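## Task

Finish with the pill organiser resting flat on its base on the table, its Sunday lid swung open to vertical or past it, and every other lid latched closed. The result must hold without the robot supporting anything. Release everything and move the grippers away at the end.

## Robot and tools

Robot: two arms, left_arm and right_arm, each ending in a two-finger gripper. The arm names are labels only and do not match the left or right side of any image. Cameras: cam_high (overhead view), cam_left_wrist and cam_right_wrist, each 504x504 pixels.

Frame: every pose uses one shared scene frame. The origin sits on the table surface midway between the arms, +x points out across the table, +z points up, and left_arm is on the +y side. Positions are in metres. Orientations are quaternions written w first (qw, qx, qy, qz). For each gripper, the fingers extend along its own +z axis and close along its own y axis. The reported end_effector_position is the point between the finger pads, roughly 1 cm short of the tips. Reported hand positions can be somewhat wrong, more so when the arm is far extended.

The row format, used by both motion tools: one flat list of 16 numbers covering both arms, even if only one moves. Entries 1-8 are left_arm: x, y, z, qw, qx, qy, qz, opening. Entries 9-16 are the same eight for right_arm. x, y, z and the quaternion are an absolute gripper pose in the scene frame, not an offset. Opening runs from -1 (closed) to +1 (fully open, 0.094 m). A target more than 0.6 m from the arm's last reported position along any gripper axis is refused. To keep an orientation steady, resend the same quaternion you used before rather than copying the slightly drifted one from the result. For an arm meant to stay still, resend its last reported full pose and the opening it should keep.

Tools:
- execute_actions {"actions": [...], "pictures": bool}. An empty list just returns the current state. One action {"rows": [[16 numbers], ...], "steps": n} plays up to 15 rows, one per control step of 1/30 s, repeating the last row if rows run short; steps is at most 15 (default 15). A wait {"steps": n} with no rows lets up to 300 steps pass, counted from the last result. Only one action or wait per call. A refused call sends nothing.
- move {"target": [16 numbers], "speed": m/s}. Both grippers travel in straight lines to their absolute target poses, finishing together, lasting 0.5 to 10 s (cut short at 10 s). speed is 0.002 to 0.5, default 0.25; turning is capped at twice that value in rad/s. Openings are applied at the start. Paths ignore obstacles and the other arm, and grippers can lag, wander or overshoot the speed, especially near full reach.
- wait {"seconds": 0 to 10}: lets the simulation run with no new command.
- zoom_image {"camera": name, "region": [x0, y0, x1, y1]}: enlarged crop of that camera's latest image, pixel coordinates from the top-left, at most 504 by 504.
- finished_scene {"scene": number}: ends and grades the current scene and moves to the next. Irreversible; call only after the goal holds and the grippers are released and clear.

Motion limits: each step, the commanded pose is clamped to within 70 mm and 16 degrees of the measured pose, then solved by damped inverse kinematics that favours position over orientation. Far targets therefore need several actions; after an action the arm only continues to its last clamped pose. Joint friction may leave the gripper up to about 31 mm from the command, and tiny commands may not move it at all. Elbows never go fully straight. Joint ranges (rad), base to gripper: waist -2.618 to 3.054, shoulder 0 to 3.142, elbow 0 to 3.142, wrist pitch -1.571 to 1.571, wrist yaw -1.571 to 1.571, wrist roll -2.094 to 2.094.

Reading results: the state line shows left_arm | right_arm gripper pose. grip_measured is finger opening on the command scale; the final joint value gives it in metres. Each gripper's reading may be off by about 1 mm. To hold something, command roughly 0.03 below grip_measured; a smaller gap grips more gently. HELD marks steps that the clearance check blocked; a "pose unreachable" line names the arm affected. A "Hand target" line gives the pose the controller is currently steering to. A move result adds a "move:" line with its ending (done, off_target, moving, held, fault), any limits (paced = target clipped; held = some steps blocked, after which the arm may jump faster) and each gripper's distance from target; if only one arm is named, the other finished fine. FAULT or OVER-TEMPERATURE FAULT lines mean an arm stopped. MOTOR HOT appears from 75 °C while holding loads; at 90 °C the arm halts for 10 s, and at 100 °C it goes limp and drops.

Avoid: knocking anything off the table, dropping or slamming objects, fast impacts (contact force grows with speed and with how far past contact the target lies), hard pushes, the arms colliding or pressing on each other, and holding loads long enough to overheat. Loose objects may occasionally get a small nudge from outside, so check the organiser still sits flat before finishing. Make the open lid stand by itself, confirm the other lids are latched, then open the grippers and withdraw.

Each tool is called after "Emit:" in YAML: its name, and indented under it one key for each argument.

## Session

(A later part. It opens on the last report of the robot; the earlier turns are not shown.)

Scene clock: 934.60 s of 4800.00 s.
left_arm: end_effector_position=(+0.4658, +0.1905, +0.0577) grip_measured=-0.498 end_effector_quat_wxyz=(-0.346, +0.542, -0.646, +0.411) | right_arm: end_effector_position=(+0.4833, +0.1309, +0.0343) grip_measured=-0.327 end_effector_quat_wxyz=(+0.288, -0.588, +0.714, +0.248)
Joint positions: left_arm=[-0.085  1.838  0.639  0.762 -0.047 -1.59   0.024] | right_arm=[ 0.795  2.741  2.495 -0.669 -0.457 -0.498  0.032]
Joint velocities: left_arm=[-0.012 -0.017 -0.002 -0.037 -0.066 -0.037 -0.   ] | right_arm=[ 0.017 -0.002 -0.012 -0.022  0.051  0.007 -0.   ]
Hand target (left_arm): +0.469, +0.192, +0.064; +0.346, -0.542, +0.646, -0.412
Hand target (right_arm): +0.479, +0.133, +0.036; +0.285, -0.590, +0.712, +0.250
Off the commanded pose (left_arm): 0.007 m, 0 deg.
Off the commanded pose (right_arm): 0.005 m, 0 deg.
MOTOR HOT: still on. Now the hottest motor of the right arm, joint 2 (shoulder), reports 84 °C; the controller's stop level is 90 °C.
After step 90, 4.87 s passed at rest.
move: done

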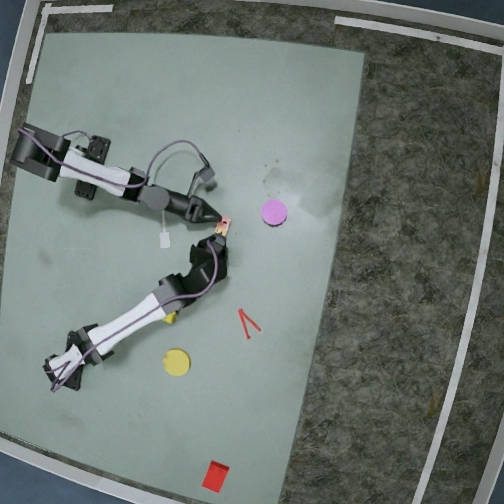

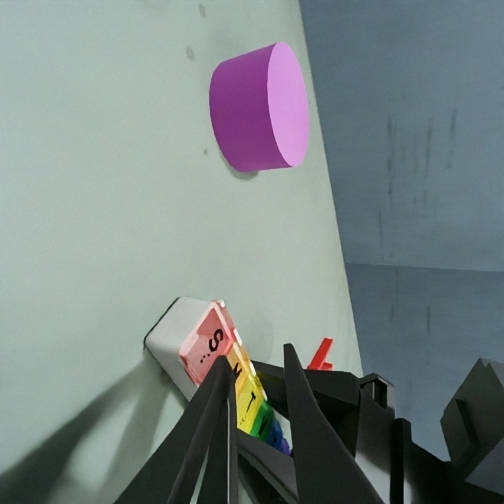

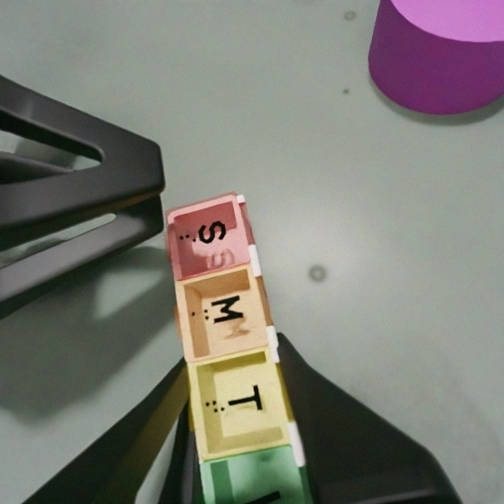

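Emit:
move:
  target: [0.446,0.193,0.050,0.345,-0.542,0.646,-0.412,-0.35, 0.479,0.131,0.022,0.285,-0.59,0.712,0.25,-0.36]
  speed: 0.06

Emit:
move:
  target: [0.450,0.193,0.021,0.345,-0.542,0.646,-0.412,-0.35, 0.479,0.131,0.022,0.285,-0.59,0.712,0.25,-0.36]
  speed: 0.06

Scene clock: 949.73 s of 4800.00 s.
left_arm: end_effector_position=(+0.4519, +0.1937, +0.0477) grip_measured=-0.353 end_effector_quat_wxyz=(-0.345, +0.542, -0.647, +0.409) | right_arm: end_effector_position=(+0.4834, +0.1319, +0.0335) grip_measured=-0.327 end_effector_quat_wxyz=(+0.293, -0.588, +0.711, +0.251)
Joint positions: left_arm=[-0.085  1.838  0.573  0.824 -0.047 -1.59   0.03 ] | right_arm=[ 0.795  2.728  2.459 -0.632 -0.462 -0.498  0.032]
Joint velocities: left_arm=[ 0.002  0.002 -0.012  0.051  0.007 -0.066 -0.001] | right_arm=[-0.012 -0.012  0.002 -0.095  0.022 -0.051 -0.   ]
Hand target (left_arm): +0.446, +0.193, +0.050; +0.345, -0.542, +0.646, -0.412
Hand target (right_arm): +0.479, +0.131, +0.022; +0.285, -0.591, +0.712, +0.250
Off the commanded pose (left_arm): 0.006 m, 0 deg.
Off the commanded pose (right_arm): 0.012 m, 1 deg.
MOTOR HOT: still on. Now the hottest motor of the right arm, joint 2 (shoulder), reports 87 °C; the controller's stop level is 90 °C.
After step 90, 11.20 s passed at rest.
move: off_target (right_arm)

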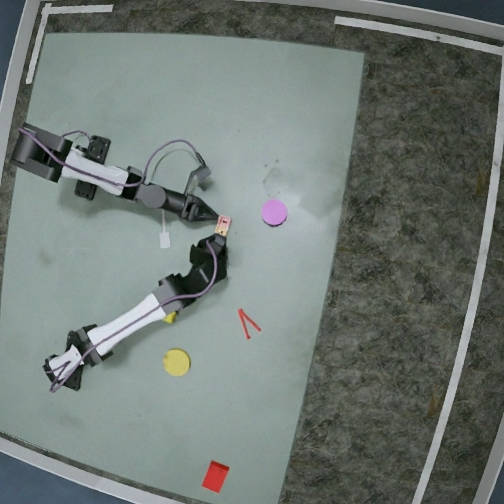

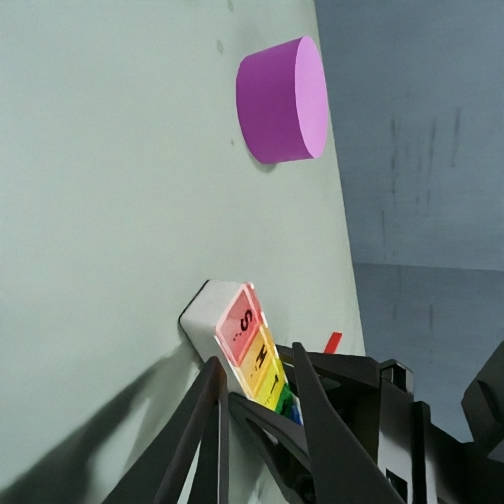

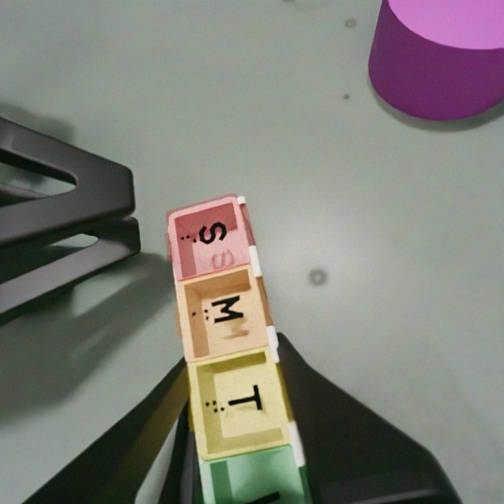

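Scene clock: 950.73 s of 4800.00 s.
left_arm: end_effector_position=(+0.4592, +0.1920, +0.0394) grip_measured=-0.353 end_effector_quat_wxyz=(-0.357, +0.534, -0.637, +0.425) | right_arm: end_effector_position=(+0.4834, +0.1319, +0.0335) grip_measured=-0.327 end_effector_quat_wxyz=(+0.293, -0.588, +0.711, +0.251)
Joint positions: left_arm=[-0.085  1.932  0.573  0.965 -0.047 -1.59   0.03 ] | right_arm=[ 0.795  2.728  2.459 -0.632 -0.462 -0.498  0.032]
Joint velocities: left_arm=[-0.012 -0.027 -0.012 -0.007  0.007  0.051 -0.   ] | right_arm=[-0.007  0.012  0.002 -0.037  0.037 -0.037  0.   ]
Hand target (left_arm): +0.450, +0.193, +0.022; +0.345, -0.542, +0.646, -0.412
Hand target (right_arm): +0.479, +0.131, +0.022; +0.285, -0.591, +0.713, +0.250
Off the commanded pose (left_arm): 0.021 m, 2 deg.
Off the commanded pose (right_arm): 0.012 m, 1 deg.
MOTOR HOT: still on. Now the hottest motor of the right arm, joint 2 (shoulder), reports 87 °C; the controller's stop level is 90 °C.
move: off_target (left_arm, right_arm)

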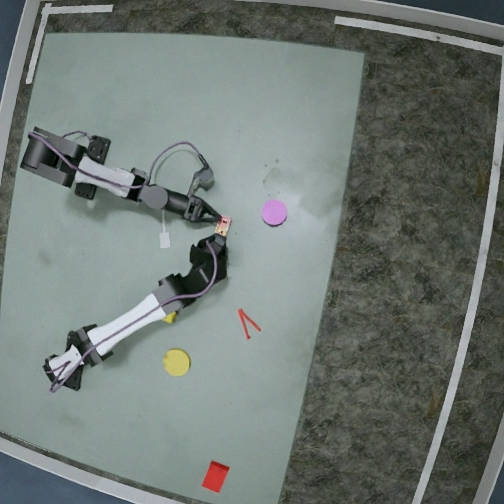

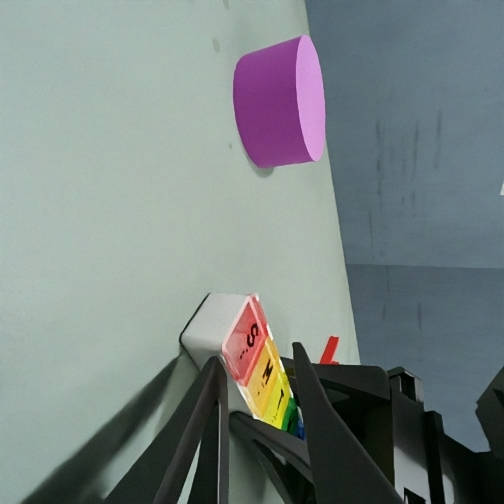

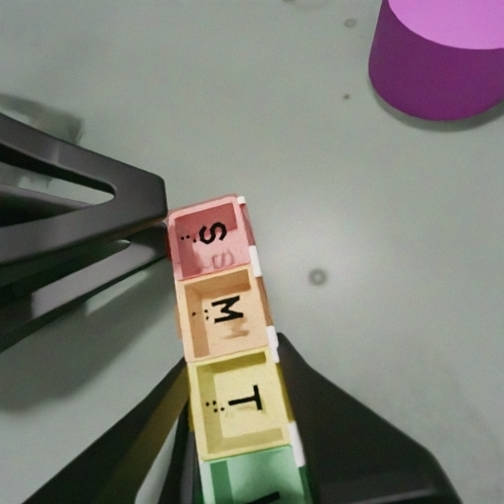

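87 °C: retreat the right arm.

Emit:
execute_actions:
  actions:
    - {"rows":[[0.44,0.193,0.05,0.345,-0.542,0.646,-0.412,-0.35, 0.483,0.131,0.036,0.285,-0.59,0.712,0.25,0.4]],"steps":10}
  pictures: false

Emit:
move:
  target: [0.42,0.21,0.07,0.345,-0.542,0.646,-0.412,-0.35, 0.45,0.0,0.18,0.285,-0.59,0.712,0.25,0.4]
  speed: 0.25

Emit:
move:
  target: [0.42,0.21,0.07,0.345,-0.542,0.646,-0.412,-0.35, 0.2,-0.31,0.2,0.078,0,0.997,0,0.4]
  speed: 0.3

Scene clock: 959.90 s of 4800.00 s.
left_arm: end_effector_position=(+0.4509, +0.1939, +0.0650) grip_measured=-0.353 end_effector_quat_wxyz=(-0.362, +0.531, -0.632, +0.432) | right_arm: end_effector_position=(+0.4829, +0.1315, +0.0345) grip_measured=+0.399 end_effector_quat_wxyz=(+0.288, -0.588, +0.713, +0.251)
Joint positions: left_arm=[-0.085  1.809  0.544  0.892 -0.047 -1.59   0.03 ] | right_arm=[ 0.795  2.741  2.495 -0.667 -0.462 -0.498  0.066]
Joint velocities: left_arm=[-0.022 -0.012  0.012 -0.271  0.037  0.037  0.   ] | right_arm=[-0.012  0.007  0.022 -0.081  0.007 -0.022 -0.   ]
Hand target (left_arm): +0.440, +0.193, +0.050; +0.345, -0.542, +0.646, -0.412
Hand target (right_arm): +0.483, +0.131, +0.036; +0.286, -0.590, +0.712, +0.250
Off the commanded pose (left_arm): 0.019 m, 4 deg.
Off the commanded pose (right_arm): 0.002 m, 0 deg.
MOTOR HOT: still on. Now the hottest motor of the right arm, joint 2 (shoulder), reports 87 °C; the controller's stop level is 90 °C.
Steps of this call (steps 1 to 90: nothing new was sent; then 5.83 s passed at rest; steps 91 to 100: all 10 steps of this action). Readings (end_effector_position):
91: left_arm (+0.4579, +0.1923, +0.0406) | right_arm (+0.4837, +0.1321, +0.0349)
92: left_arm (+0.4541, +0.1931, +0.0426) | right_arm (+0.4837, +0.1321, +0.0345)
94: left_arm (+0.4507, +0.1939, +0.0535) | right_arm (+0.4836, +0.1321, +0.0343)
98: left_arm (+0.4517, +0.1937, +0.0671) | right_arm (+0.4830, +0.1317, +0.0344)
100: the state above

Scene clock: 961.73 s of 4800.00 s.
left_arm: end_effector_position=(+0.4290, +0.2050, +0.0789) grip_measured=-0.353 end_effector_quat_wxyz=(-0.354, +0.537, -0.637, +0.425) | right_arm: end_effector_position=(+0.4526, +0.0011, +0.1814) grip_measured=+0.399 end_effector_quat_wxyz=(+0.293, -0.589, +0.713, +0.243)
Joint positions: left_arm=[-0.061  1.652  0.48   0.774 -0.023 -1.586  0.03 ] | right_arm=[ 0.629  2.151  2.033 -0.862 -0.544 -0.656  0.066]
Joint velocities: left_arm=[-0.007  0.017 -0.012 -0.007  0.022 -0.007 -0.   ] | right_arm=[-0.022 -0.007  0.017 -0.007 -0.081 -0.066 -0.   ]
Hand target (left_arm): +0.420, +0.209, +0.070; +0.345, -0.542, +0.646, -0.413
Hand target (right_arm): +0.448, -0.002, +0.178; +0.284, -0.592, +0.713, +0.247
Off the commanded pose (left_arm): 0.014 m, 2 deg.
Off the commanded pose (right_arm): 0.003 m, 1 deg.
MOTOR HOT: still on. Now the hottest motor of the right arm, joint 2 (shoulder), reports 87 °C; the controller's stop level is 90 °C.
move: off_target (left_arm)

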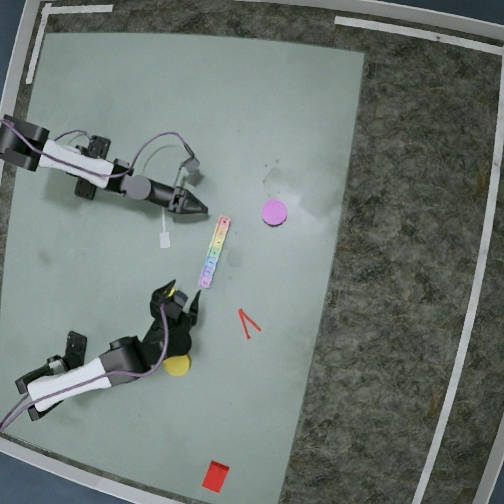

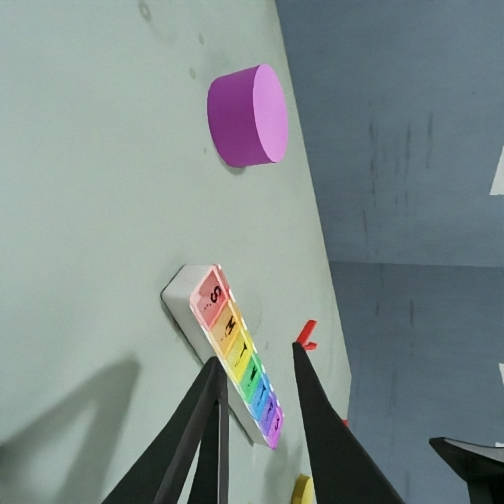

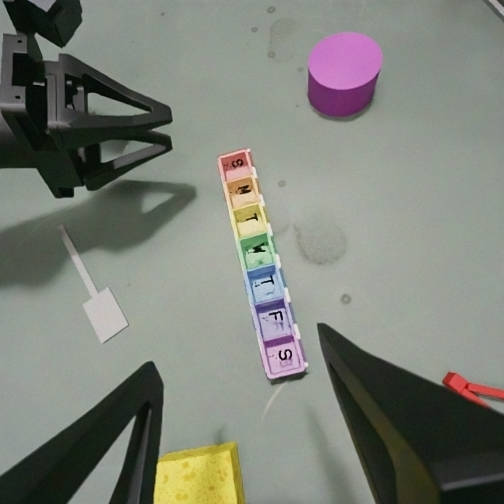

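Scene clock: 964.80 s of 4800.00 s.
left_arm: end_effector_position=(+0.4286, +0.2049, +0.0781) grip_measured=-0.353 end_effector_quat_wxyz=(-0.353, +0.537, -0.638, +0.424) | right_arm: end_effector_position=(+0.2034, -0.3025, +0.1974) grip_measured=+0.399 end_effector_quat_wxyz=(+0.092, -0.010, +0.996, +0.004)
Joint positions: left_arm=[-0.061  1.652  0.48   0.771 -0.022 -1.585  0.03 ] | right_arm=[ 0.471  1.072  1.214 -1.539  0.061  0.372  0.066]
Joint velocities: left_arm=[ 0.007 -0.007  0.002  0.066 -0.022 -0.022  0.   ] | right_arm=[-0.012 -0.002 -0.002  0.022  0.051 -0.007  0.   ]
Hand target (left_arm): +0.420, +0.210, +0.070; +0.345, -0.542, +0.646, -0.412
Hand target (right_arm): +0.198, -0.308, +0.194; +0.084, -0.000, +0.996, -0.003
Off the commanded pose (left_arm): 0.013 m, 2 deg.
Off the commanded pose (right_arm): 0.009 m, 2 deg.
MOTOR HOT: still on. Now the hottest motor of the right arm, joint 2 (shoulder), reports 85 °C; the controller's stop level is 90 °C.
joint sent to its limit (right arm) — the command would take joint 4 (wrist pitch) past its lower limit, so that joint was sent only as far as its limit.
move: off_target (left_arm)

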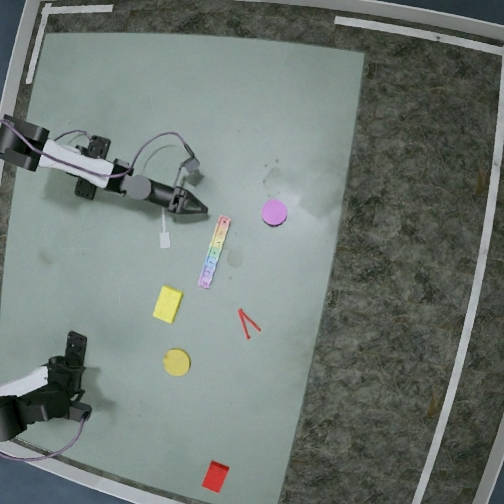

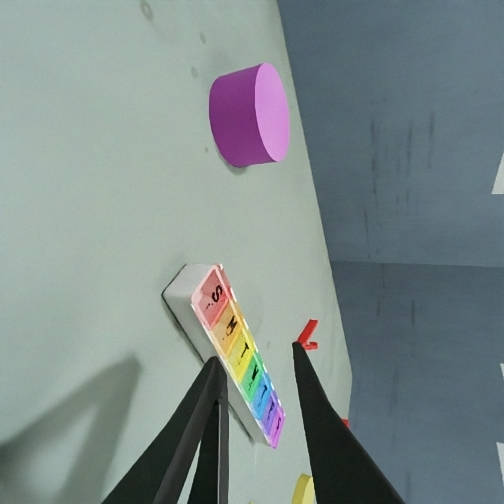

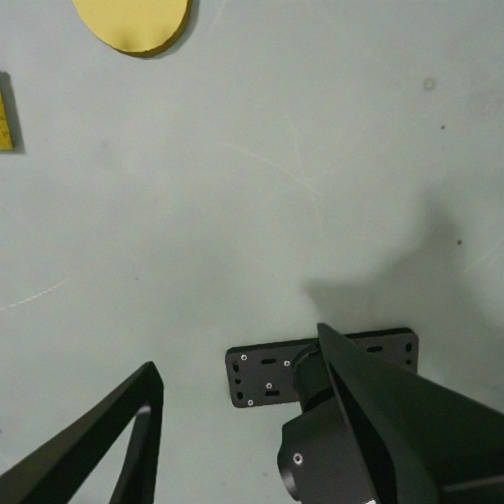

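Emit:
move:
  target: [0.451,0.192,0.056,0.345,-0.542,0.646,-0.412,-0.35, 0.2,-0.31,0.2,0.078,0,0.997,0,0.4]
  speed: 0.05

Scene clock: 986.13 s of 4800.00 s.
left_arm: end_effector_position=(+0.4470, +0.1961, +0.0607) grip_measured=-0.353 end_effector_quat_wxyz=(-0.347, +0.540, -0.646, +0.413) | right_arm: end_effector_position=(+0.2048, -0.3076, +0.1974) grip_measured=+0.399 end_effector_quat_wxyz=(+0.091, -0.000, +0.996, +0.002)
Joint positions: left_arm=[-0.078  1.772  0.558  0.782 -0.038 -1.586  0.03 ] | right_arm=[ 0.44   1.072  1.214 -1.54   0.061  0.361  0.066]
Joint velocities: left_arm=[ 0.002 -0.007  0.007  0.051 -0.022  0.022 -0.   ] | right_arm=[-0.007 -0.022  0.007 -0.007  0.037 -0.066 -0.   ]
Hand target (left_arm): +0.451, +0.192, +0.056; +0.345, -0.542, +0.646, -0.412
Hand target (right_arm): +0.200, -0.310, +0.199; +0.091, -0.000, +0.996, +0.004
Off the commanded pose (left_arm): 0.007 m, 0 deg.
Off the commanded pose (right_arm): 0.006 m, 2 deg.
MOTOR HOT: cleared. Now the hottest motor of the right arm, joint 2 (shoulder), reports 69 °C.
joint sent to its limit (right arm) — the command would take joint 4 (wrist pitch) past its lower limit, so that joint was sent only as far as its limit.
After step 90, 17.37 s passed at rest.
move: done

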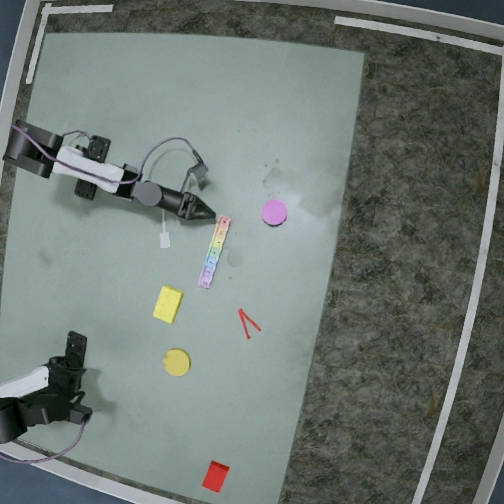

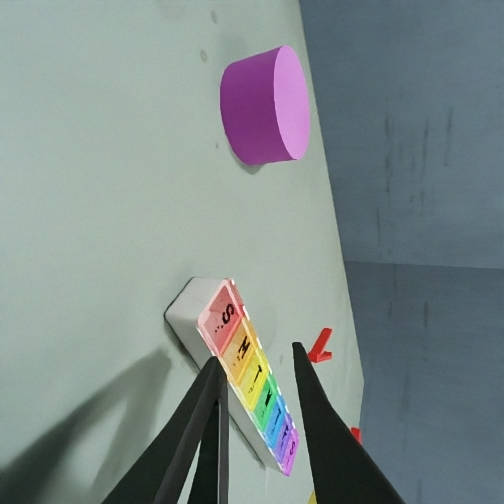

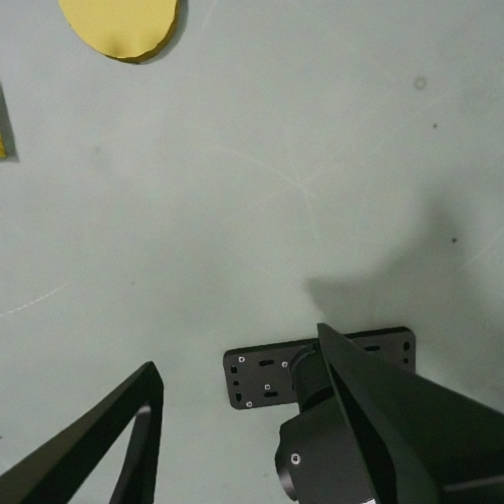

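Emit:
move:
  target: [0.447,0.192,0.022,0.345,-0.542,0.646,-0.412,-0.35, 0.2,-0.31,0.2,0.078,0,0.997,0,0.4]
  speed: 0.05

Scene clock: 991.80 s of 4800.00 s.
left_arm: end_effector_position=(+0.4558, +0.1949, +0.0396) grip_measured=-0.353 end_effector_quat_wxyz=(-0.357, +0.535, -0.637, +0.424) | right_arm: end_effector_position=(+0.2048, -0.3076, +0.1974) grip_measured=+0.399 end_effector_quat_wxyz=(+0.091, -0.001, +0.996, +0.002)
Joint positions: left_arm=[-0.078  1.92   0.558  0.965 -0.042 -1.587  0.03 ] | right_arm=[ 0.44   1.072  1.214 -1.54   0.061  0.36   0.066]
Joint velocities: left_arm=[-0.012 -0.002  0.007  0.007 -0.037  0.051 -0.001] | right_arm=[-0.002  0.002 -0.012  0.022  0.022  0.022 -0.   ]
Hand target (left_arm): +0.447, +0.192, +0.023; +0.345, -0.542, +0.646, -0.412
Hand target (right_arm): +0.200, -0.310, +0.199; +0.091, -0.000, +0.996, +0.005
Off the commanded pose (left_arm): 0.020 m, 2 deg.
Off the commanded pose (right_arm): 0.006 m, 2 deg.
joint sent to its limit (right arm) — the command would take joint 4 (wrist pitch) past its lower limit, so that joint was sent only as far as its limit.
After step 90, 1.33 s passed at rest.
move: off_target (left_arm)

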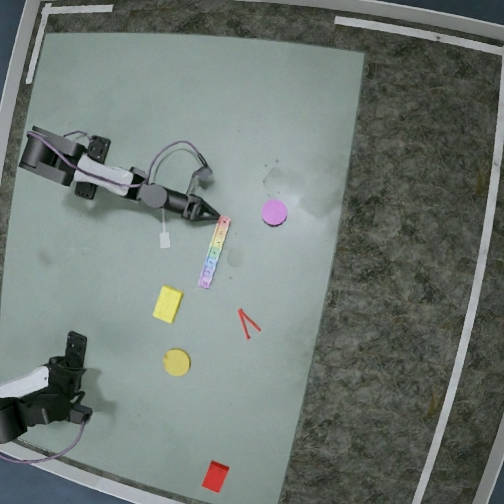

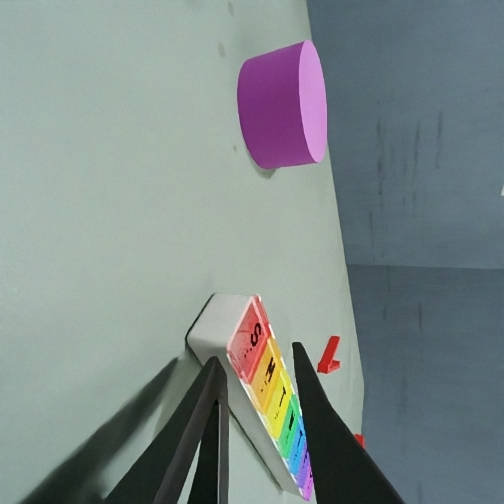

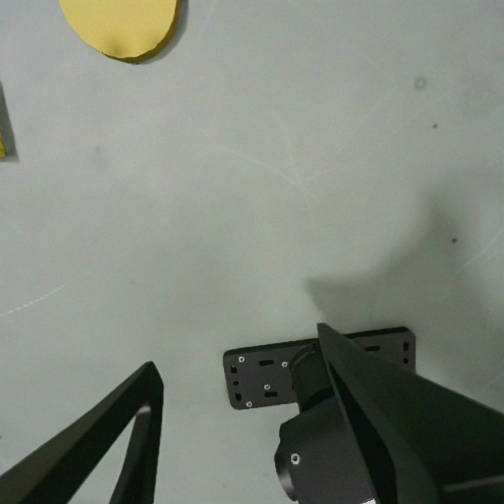

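Emit:
move:
  target: [0.438,0.192,0.052,0.345,-0.542,0.646,-0.412,-0.35, 0.2,-0.31,0.2,0.078,0,0.997,0,0.4]
  speed: 0.06

Emit:
move:
  target: [0.446,0.192,0.020,0.345,-0.542,0.646,-0.412,-0.35, 0.2,-0.31,0.2,0.078,0,0.997,0,0.4]
  speed: 0.08

Scene clock: 1008.23 s of 4800.00 s.
left_arm: end_effector_position=(+0.4482, +0.1927, +0.0607) grip_measured=-0.353 end_effector_quat_wxyz=(-0.356, +0.535, -0.638, +0.425) | right_arm: end_effector_position=(+0.2048, -0.3076, +0.1974) grip_measured=+0.399 end_effector_quat_wxyz=(+0.091, -0.001, +0.996, +0.002)
Joint positions: left_arm=[-0.09   1.802  0.544  0.861 -0.05  -1.591  0.03 ] | right_arm=[ 0.44   1.072  1.214 -1.54   0.061  0.36   0.066]
Joint velocities: left_arm=[-0.002 -0.002  0.007 -0.051 -0.066 -0.051 -0.   ] | right_arm=[-0.007  0.007 -0.012  0.037  0.051 -0.007 -0.   ]
Hand target (left_arm): +0.438, +0.192, +0.052; +0.345, -0.542, +0.646, -0.412
Hand target (right_arm): +0.200, -0.310, +0.199; +0.091, -0.000, +0.996, +0.005
Off the commanded pose (left_arm): 0.013 m, 2 deg.
Off the commanded pose (right_arm): 0.006 m, 2 deg.
joint sent to its limit (right arm) — the command would take joint 4 (wrist pitch) past its lower limit, so that joint was sent only as far as its limit.
After step 90, 12.43 s passed at rest.
move: off_target (left_arm)

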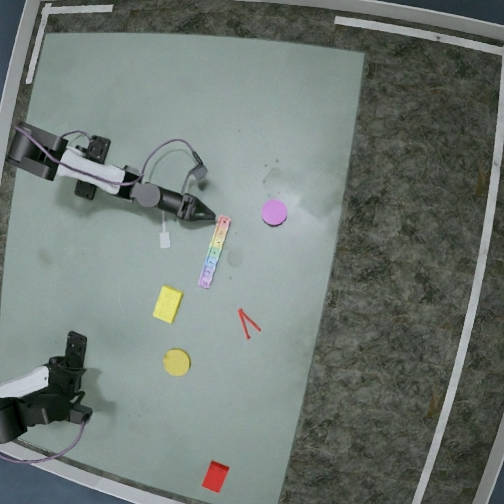

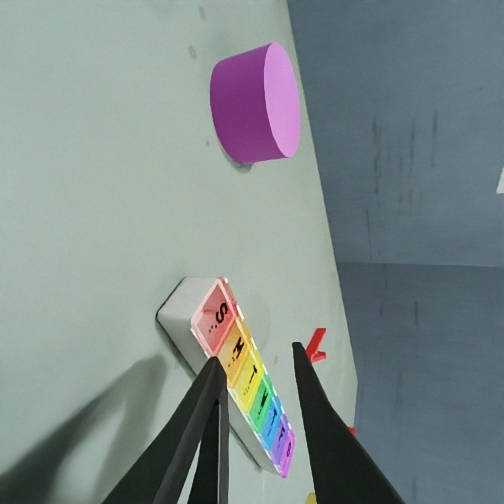

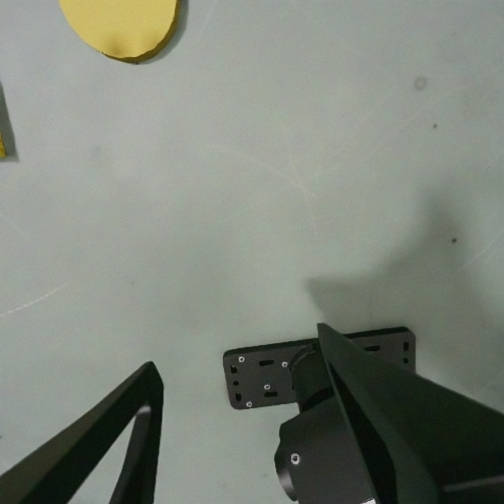

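Scene clock: 1009.30 s of 4800.00 s.
left_arm: end_effector_position=(+0.4510, +0.1921, +0.0339) grip_measured=-0.353 end_effector_quat_wxyz=(-0.354, +0.536, -0.640, +0.421) | right_arm: end_effector_position=(+0.2048, -0.3076, +0.1974) grip_measured=+0.399 end_effector_quat_wxyz=(+0.091, -0.001, +0.996, +0.002)
Joint positions: left_arm=[-0.09   1.929  0.544  0.979 -0.05  -1.591  0.03 ] | right_arm=[ 0.44   1.072  1.214 -1.54   0.061  0.36   0.066]
Joint velocities: left_arm=[-0.017 -0.017 -0.012  0.037  0.125 -0.022  0.001] | right_arm=[-0.022 -0.022  0.012  0.007 -0.066  0.007 -0.   ]
Hand target (left_arm): +0.446, +0.192, +0.021; +0.345, -0.542, +0.646, -0.412
Hand target (right_arm): +0.200, -0.310, +0.199; +0.091, -0.000, +0.996, +0.005
Off the commanded pose (left_arm): 0.015 m, 2 deg.
Off the commanded pose (right_arm): 0.006 m, 2 deg.
joint sent to its limit (right arm) — the command would take joint 4 (wrist pitch) past its lower limit, so that joint was sent only as far as its limit.
move: off_target (left_arm)

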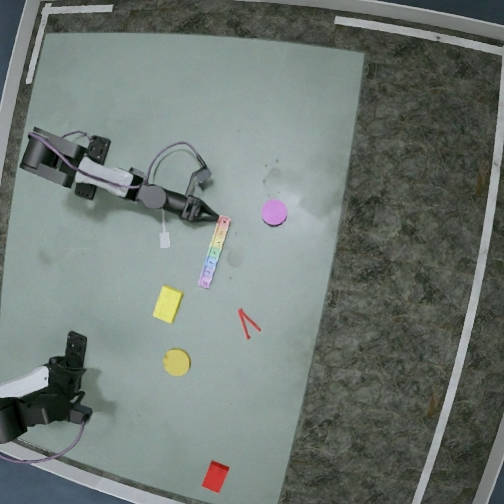

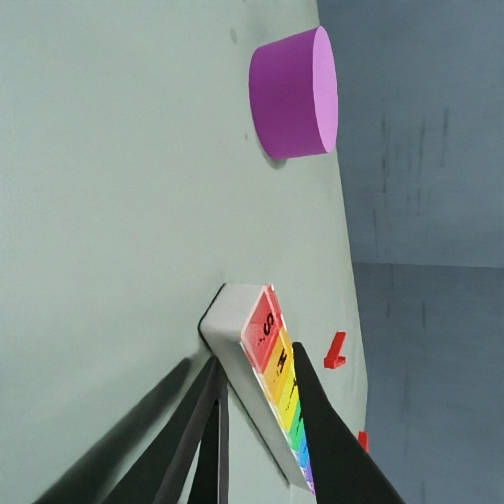

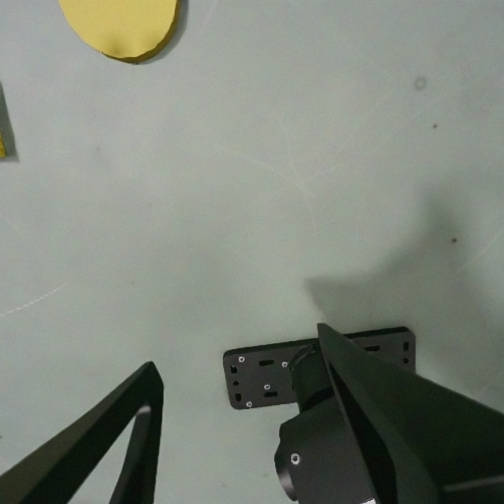

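Emit:
move:
  target: [0.446,0.192,0.020,0.345,-0.542,0.646,-0.412,-0.35, 0.470,0.06,0.11,0.285,-0.59,0.712,0.25,0.4]
  speed: 0.3

Emit:
move:
  target: [0.446,0.192,0.020,0.345,-0.542,0.646,-0.412,-0.35, 0.481,0.134,0.037,0.285,-0.59,0.712,0.25,0.4]
  speed: 0.08

Emit:
move:
  target: [0.465,0.192,0.024,0.345,-0.542,0.646,-0.412,-0.35, 0.481,0.133,0.036,0.285,-0.59,0.712,0.25,-0.36]
  speed: 0.02

Scene clock: 1018.20 s of 4800.00 s.
left_arm: end_effector_position=(+0.4513, +0.1920, +0.0346) grip_measured=-0.353 end_effector_quat_wxyz=(-0.354, +0.536, -0.640, +0.423) | right_arm: end_effector_position=(+0.4770, +0.0536, +0.1111) grip_measured=+0.399 end_effector_quat_wxyz=(+0.282, -0.580, +0.721, +0.253)
Joint positions: left_arm=[-0.09   1.929  0.544  0.982 -0.05  -1.591  0.03 ] | right_arm=[ 0.688  2.396  2.163 -0.733 -0.524 -0.572  0.066]
Joint velocities: left_arm=[ 0.002  0.017 -0.007 -0.007  0.022  0.007  0.   ] | right_arm=[ 0.002 -0.022 -0.002 -0.037  0.022 -0.066 -0.   ]
Hand target (left_arm): +0.446, +0.192, +0.020; +0.345, -0.542, +0.646, -0.412
Hand target (right_arm): +0.473, +0.059, +0.116; +0.284, -0.587, +0.713, +0.258
Off the commanded pose (left_arm): 0.015 m, 2 deg.
Off the commanded pose (right_arm): 0.010 m, 2 deg.
After step 90, 2.63 s passed at rest.
move: off_target (left_arm)

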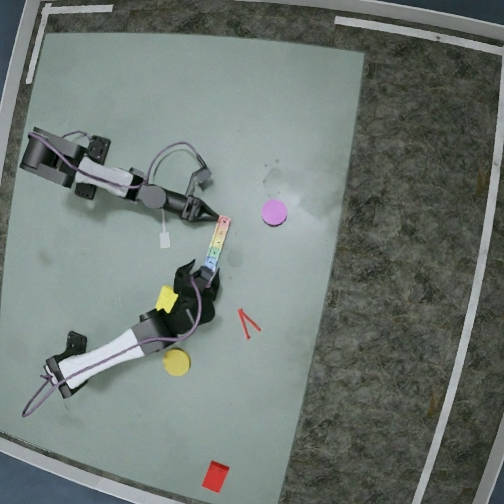

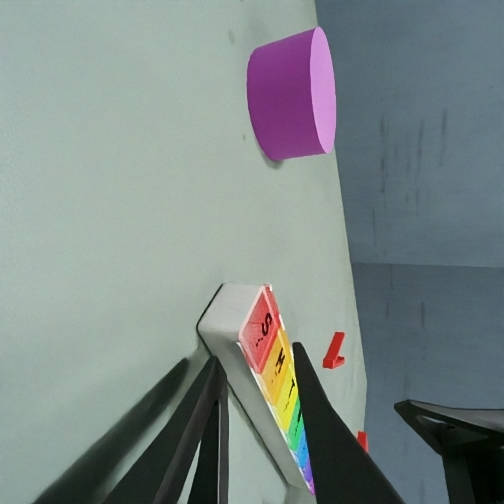

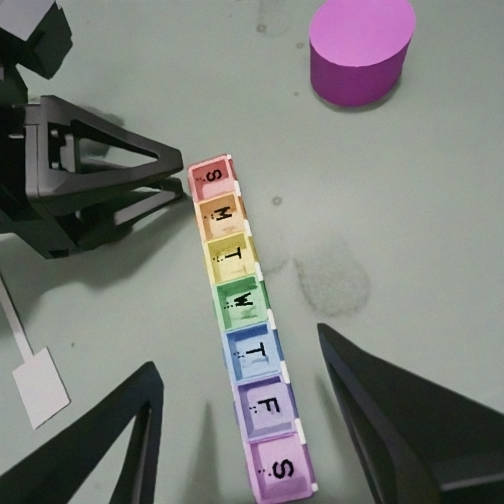

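Scene clock: 1019.97 s of 4800.00 s.
left_arm: end_effector_position=(+0.4513, +0.1920, +0.0346) grip_measured=-0.353 end_effector_quat_wxyz=(-0.354, +0.535, -0.640, +0.423) | right_arm: end_effector_position=(+0.4829, +0.1320, +0.0347) grip_measured=+0.399 end_effector_quat_wxyz=(+0.286, -0.591, +0.710, +0.254)
Joint positions: left_arm=[-0.09   1.929  0.544  0.983 -0.05  -1.591  0.03 ] | right_arm=[ 0.793  2.757  2.526 -0.688 -0.473 -0.505  0.066]
Joint velocities: left_arm=[-0.002  0.022 -0.002  0.007  0.051 -0.007 -0.   ] | right_arm=[ 0.017  0.032  0.012  0.037 -0.007 -0.037  0.   ]
Hand target (left_arm): +0.446, +0.192, +0.020; +0.345, -0.542, +0.646, -0.412
Hand target (right_arm): +0.482, +0.135, +0.038; +0.286, -0.589, +0.712, +0.252
Off the commanded pose (left_arm): 0.016 m, 2 deg.
Off the commanded pose (right_arm): 0.004 m, 1 deg.
move: off_target (left_arm)

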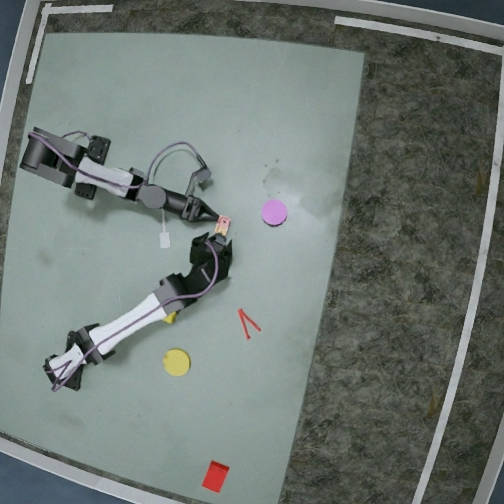

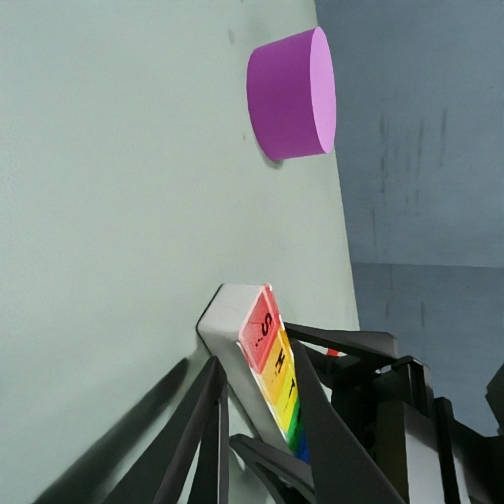

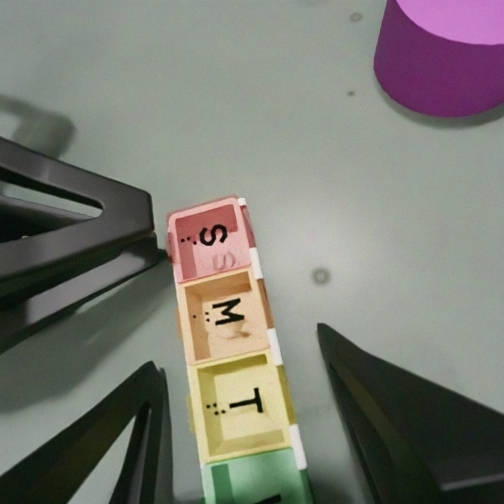

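Scene clock: 1021.07 s of 4800.00 s.
left_arm: end_effector_position=(+0.4627, +0.1893, +0.0411) grip_measured=-0.353 end_effector_quat_wxyz=(-0.358, +0.533, -0.636, +0.428) | right_arm: end_effector_position=(+0.4855, +0.1311, +0.0344) grip_measured=-0.332 end_effector_quat_wxyz=(+0.288, -0.588, +0.714, +0.248)
Joint positions: left_arm=[-0.09   1.939  0.587  0.965 -0.05  -1.591  0.03 ] | right_arm=[ 0.793  2.757  2.527 -0.685 -0.457 -0.501  0.031]
Joint velocities: left_arm=[-0.012 -0.007  0.002 -0.007  0.022 -0.051  0.001] | right_arm=[-0.012  0.007 -0.007  0.007  0.066 -0.11  -0.001]
Hand target (left_arm): +0.464, +0.192, +0.025; +0.345, -0.542, +0.646, -0.412
Hand target (right_arm): +0.481, +0.133, +0.036; +0.285, -0.590, +0.712, +0.250
Off the commanded pose (left_arm): 0.017 m, 3 deg.
Off the commanded pose (right_arm): 0.005 m, 1 deg.
move: off_target (left_arm)

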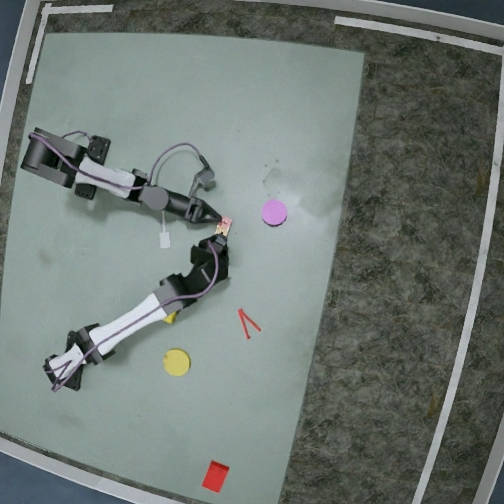

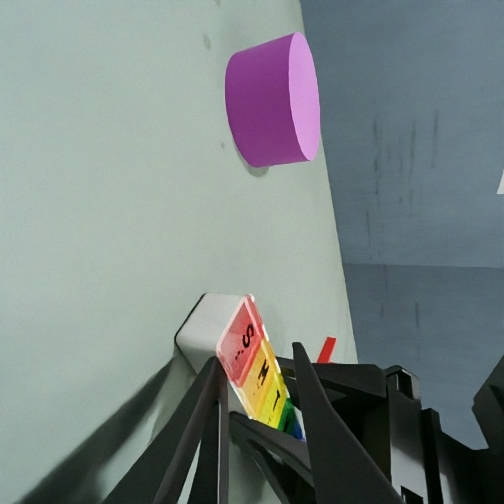

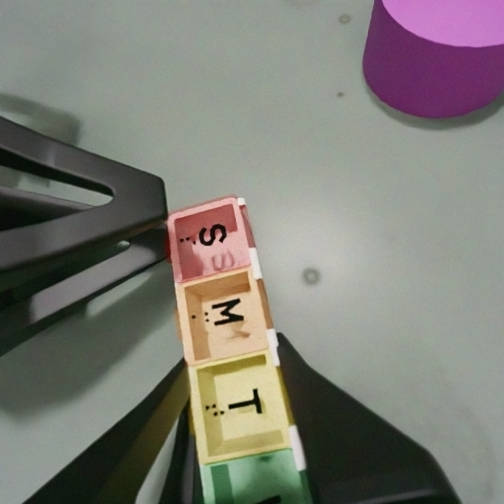

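Emit:
move:
  target: [0.466,0.192,0.025,0.345,-0.542,0.646,-0.412,-0.72, 0.481,0.133,0.036,0.285,-0.59,0.712,0.25,-0.36]
  speed: 0.02

Scene clock: 1026.77 s of 4800.00 s.
left_arm: end_effector_position=(+0.4616, +0.1894, +0.0386) grip_measured=-0.718 end_effector_quat_wxyz=(-0.355, +0.534, -0.639, +0.425) | right_arm: end_effector_position=(+0.4858, +0.1312, +0.0347) grip_measured=-0.332 end_effector_quat_wxyz=(+0.289, -0.588, +0.713, +0.248)
Joint positions: left_arm=[-0.09   1.939  0.587  0.954 -0.049 -1.591  0.013] | right_arm=[ 0.793  2.757  2.527 -0.683 -0.458 -0.5    0.031]
Joint velocities: left_arm=[ 0.002  0.002 -0.012 -0.007  0.007 -0.007 -0.   ] | right_arm=[ 0.002  0.007  0.022  0.022 -0.007  0.081 -0.001]
Hand target (left_arm): +0.465, +0.192, +0.026; +0.345, -0.542, +0.646, -0.413
Hand target (right_arm): +0.481, +0.133, +0.036; +0.285, -0.590, +0.713, +0.250
Off the commanded pose (left_arm): 0.015 m, 2 deg.
Off the commanded pose (right_arm): 0.005 m, 1 deg.
After step 90, 1.23 s passed at rest.
move: off_target (left_arm)

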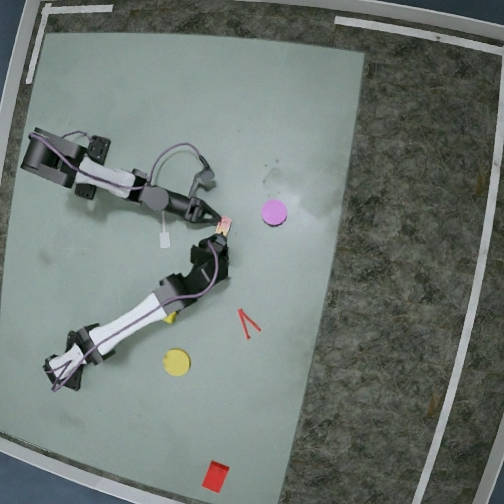

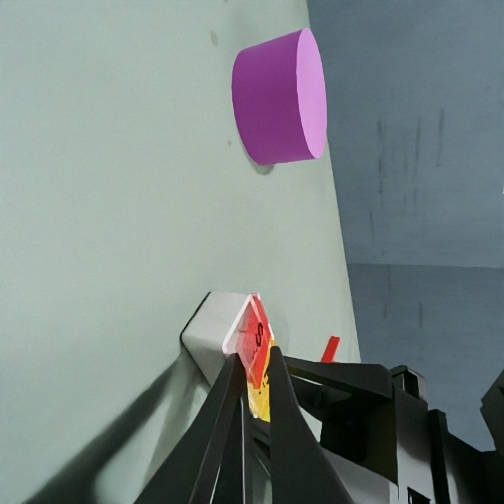

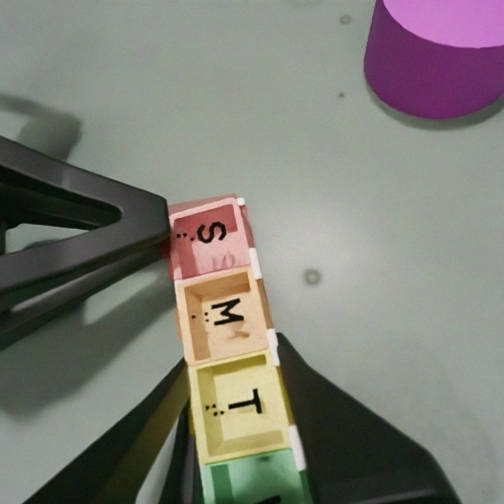

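Emit:
move:
  target: [0.470,0.192,0.054,0.345,-0.542,0.646,-0.412,-0.65, 0.481,0.133,0.036,0.285,-0.59,0.712,0.25,-0.36]
  speed: 0.03

Scene clock: 1033.50 s of 4800.00 s.
left_arm: end_effector_position=(+0.4654, +0.1881, +0.0479) grip_measured=-0.653 end_effector_quat_wxyz=(-0.345, +0.540, -0.648, +0.412) | right_arm: end_effector_position=(+0.4858, +0.1312, +0.0347) grip_measured=-0.332 end_effector_quat_wxyz=(+0.289, -0.588, +0.713, +0.248)
Joint positions: left_arm=[-0.09   1.878  0.632  0.809 -0.046 -1.591  0.016] | right_arm=[ 0.793  2.757  2.527 -0.683 -0.458 -0.5    0.031]
Joint velocities: left_arm=[ 0.002 -0.002 -0.002 -0.081 -0.081 -0.007  0.001] | right_arm=[-0.007 -0.002 -0.012  0.007 -0.066 -0.037 -0.   ]
Hand target (left_arm): +0.470, +0.192, +0.054; +0.345, -0.542, +0.646, -0.412
Hand target (right_arm): +0.481, +0.133, +0.036; +0.285, -0.590, +0.712, +0.250
Off the commanded pose (left_arm): 0.009 m, 0 deg.
Off the commanded pose (right_arm): 0.005 m, 1 deg.
After step 90, 2.57 s passed at rest.
move: done

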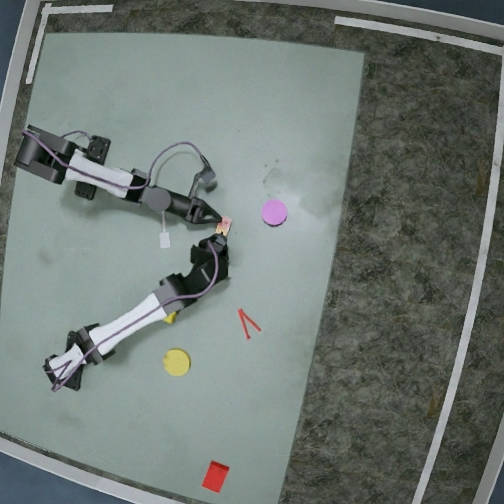

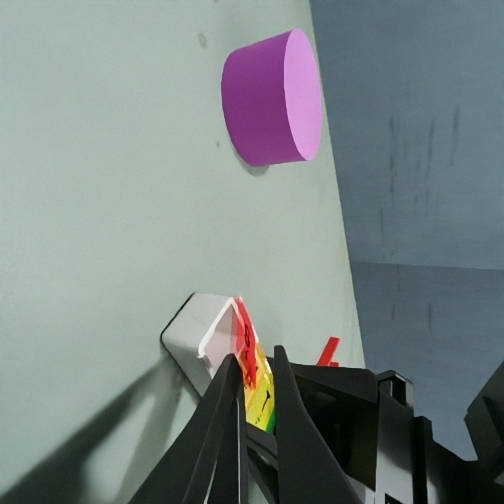

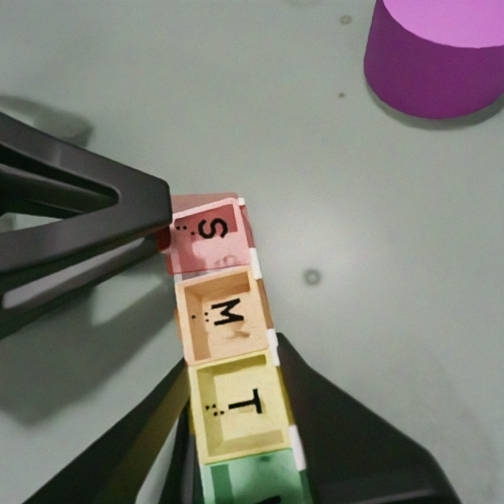

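Emit:
move:
  target: [0.479,0.193,0.061,0.345,-0.542,0.646,-0.412,-0.56, 0.481,0.133,0.036,0.285,-0.59,0.712,0.25,-0.36]
  speed: 0.03

Scene clock: 1037.63 s of 4800.00 s.
left_arm: end_effector_position=(+0.4755, +0.1907, +0.0542) grip_measured=-0.563 end_effector_quat_wxyz=(-0.345, +0.543, -0.645, +0.412) | right_arm: end_effector_position=(+0.4858, +0.1312, +0.0347) grip_measured=-0.332 end_effector_quat_wxyz=(+0.289, -0.588, +0.713, +0.248)
Joint positions: left_arm=[-0.077  1.878  0.676  0.766 -0.039 -1.591  0.021] | right_arm=[ 0.793  2.757  2.527 -0.683 -0.458 -0.5    0.031]
Joint velocities: left_arm=[ 0.002 -0.007 -0.007 -0.007 -0.007  0.007  0.   ] | right_arm=[-0.002 -0.012 -0.007  0.007 -0.037  0.007  0.001]
Hand target (left_arm): +0.479, +0.193, +0.061; +0.345, -0.542, +0.646, -0.412
Hand target (right_arm): +0.481, +0.133, +0.036; +0.285, -0.590, +0.712, +0.250
Off the commanded pose (left_arm): 0.008 m, 0 deg.
Off the commanded pose (right_arm): 0.005 m, 1 deg.
After step 90, 0.23 s passed at rest.
move: done

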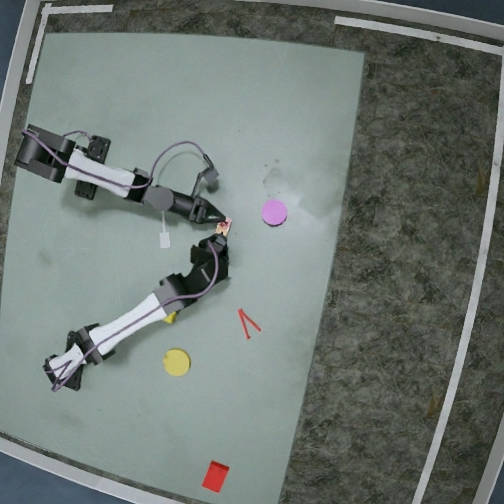

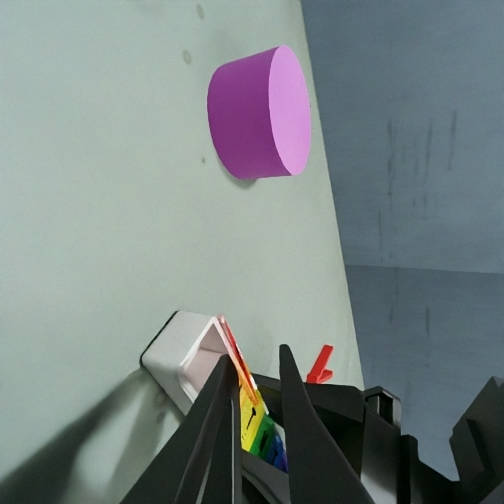

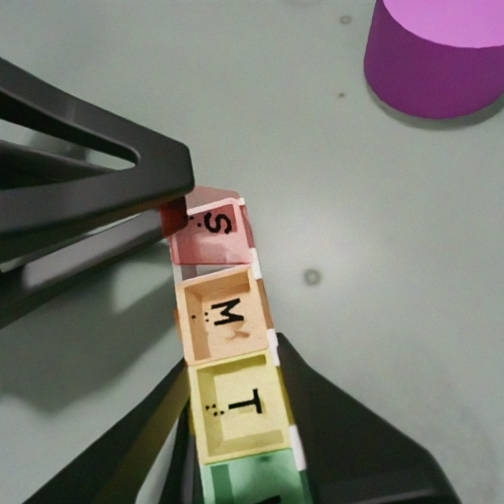

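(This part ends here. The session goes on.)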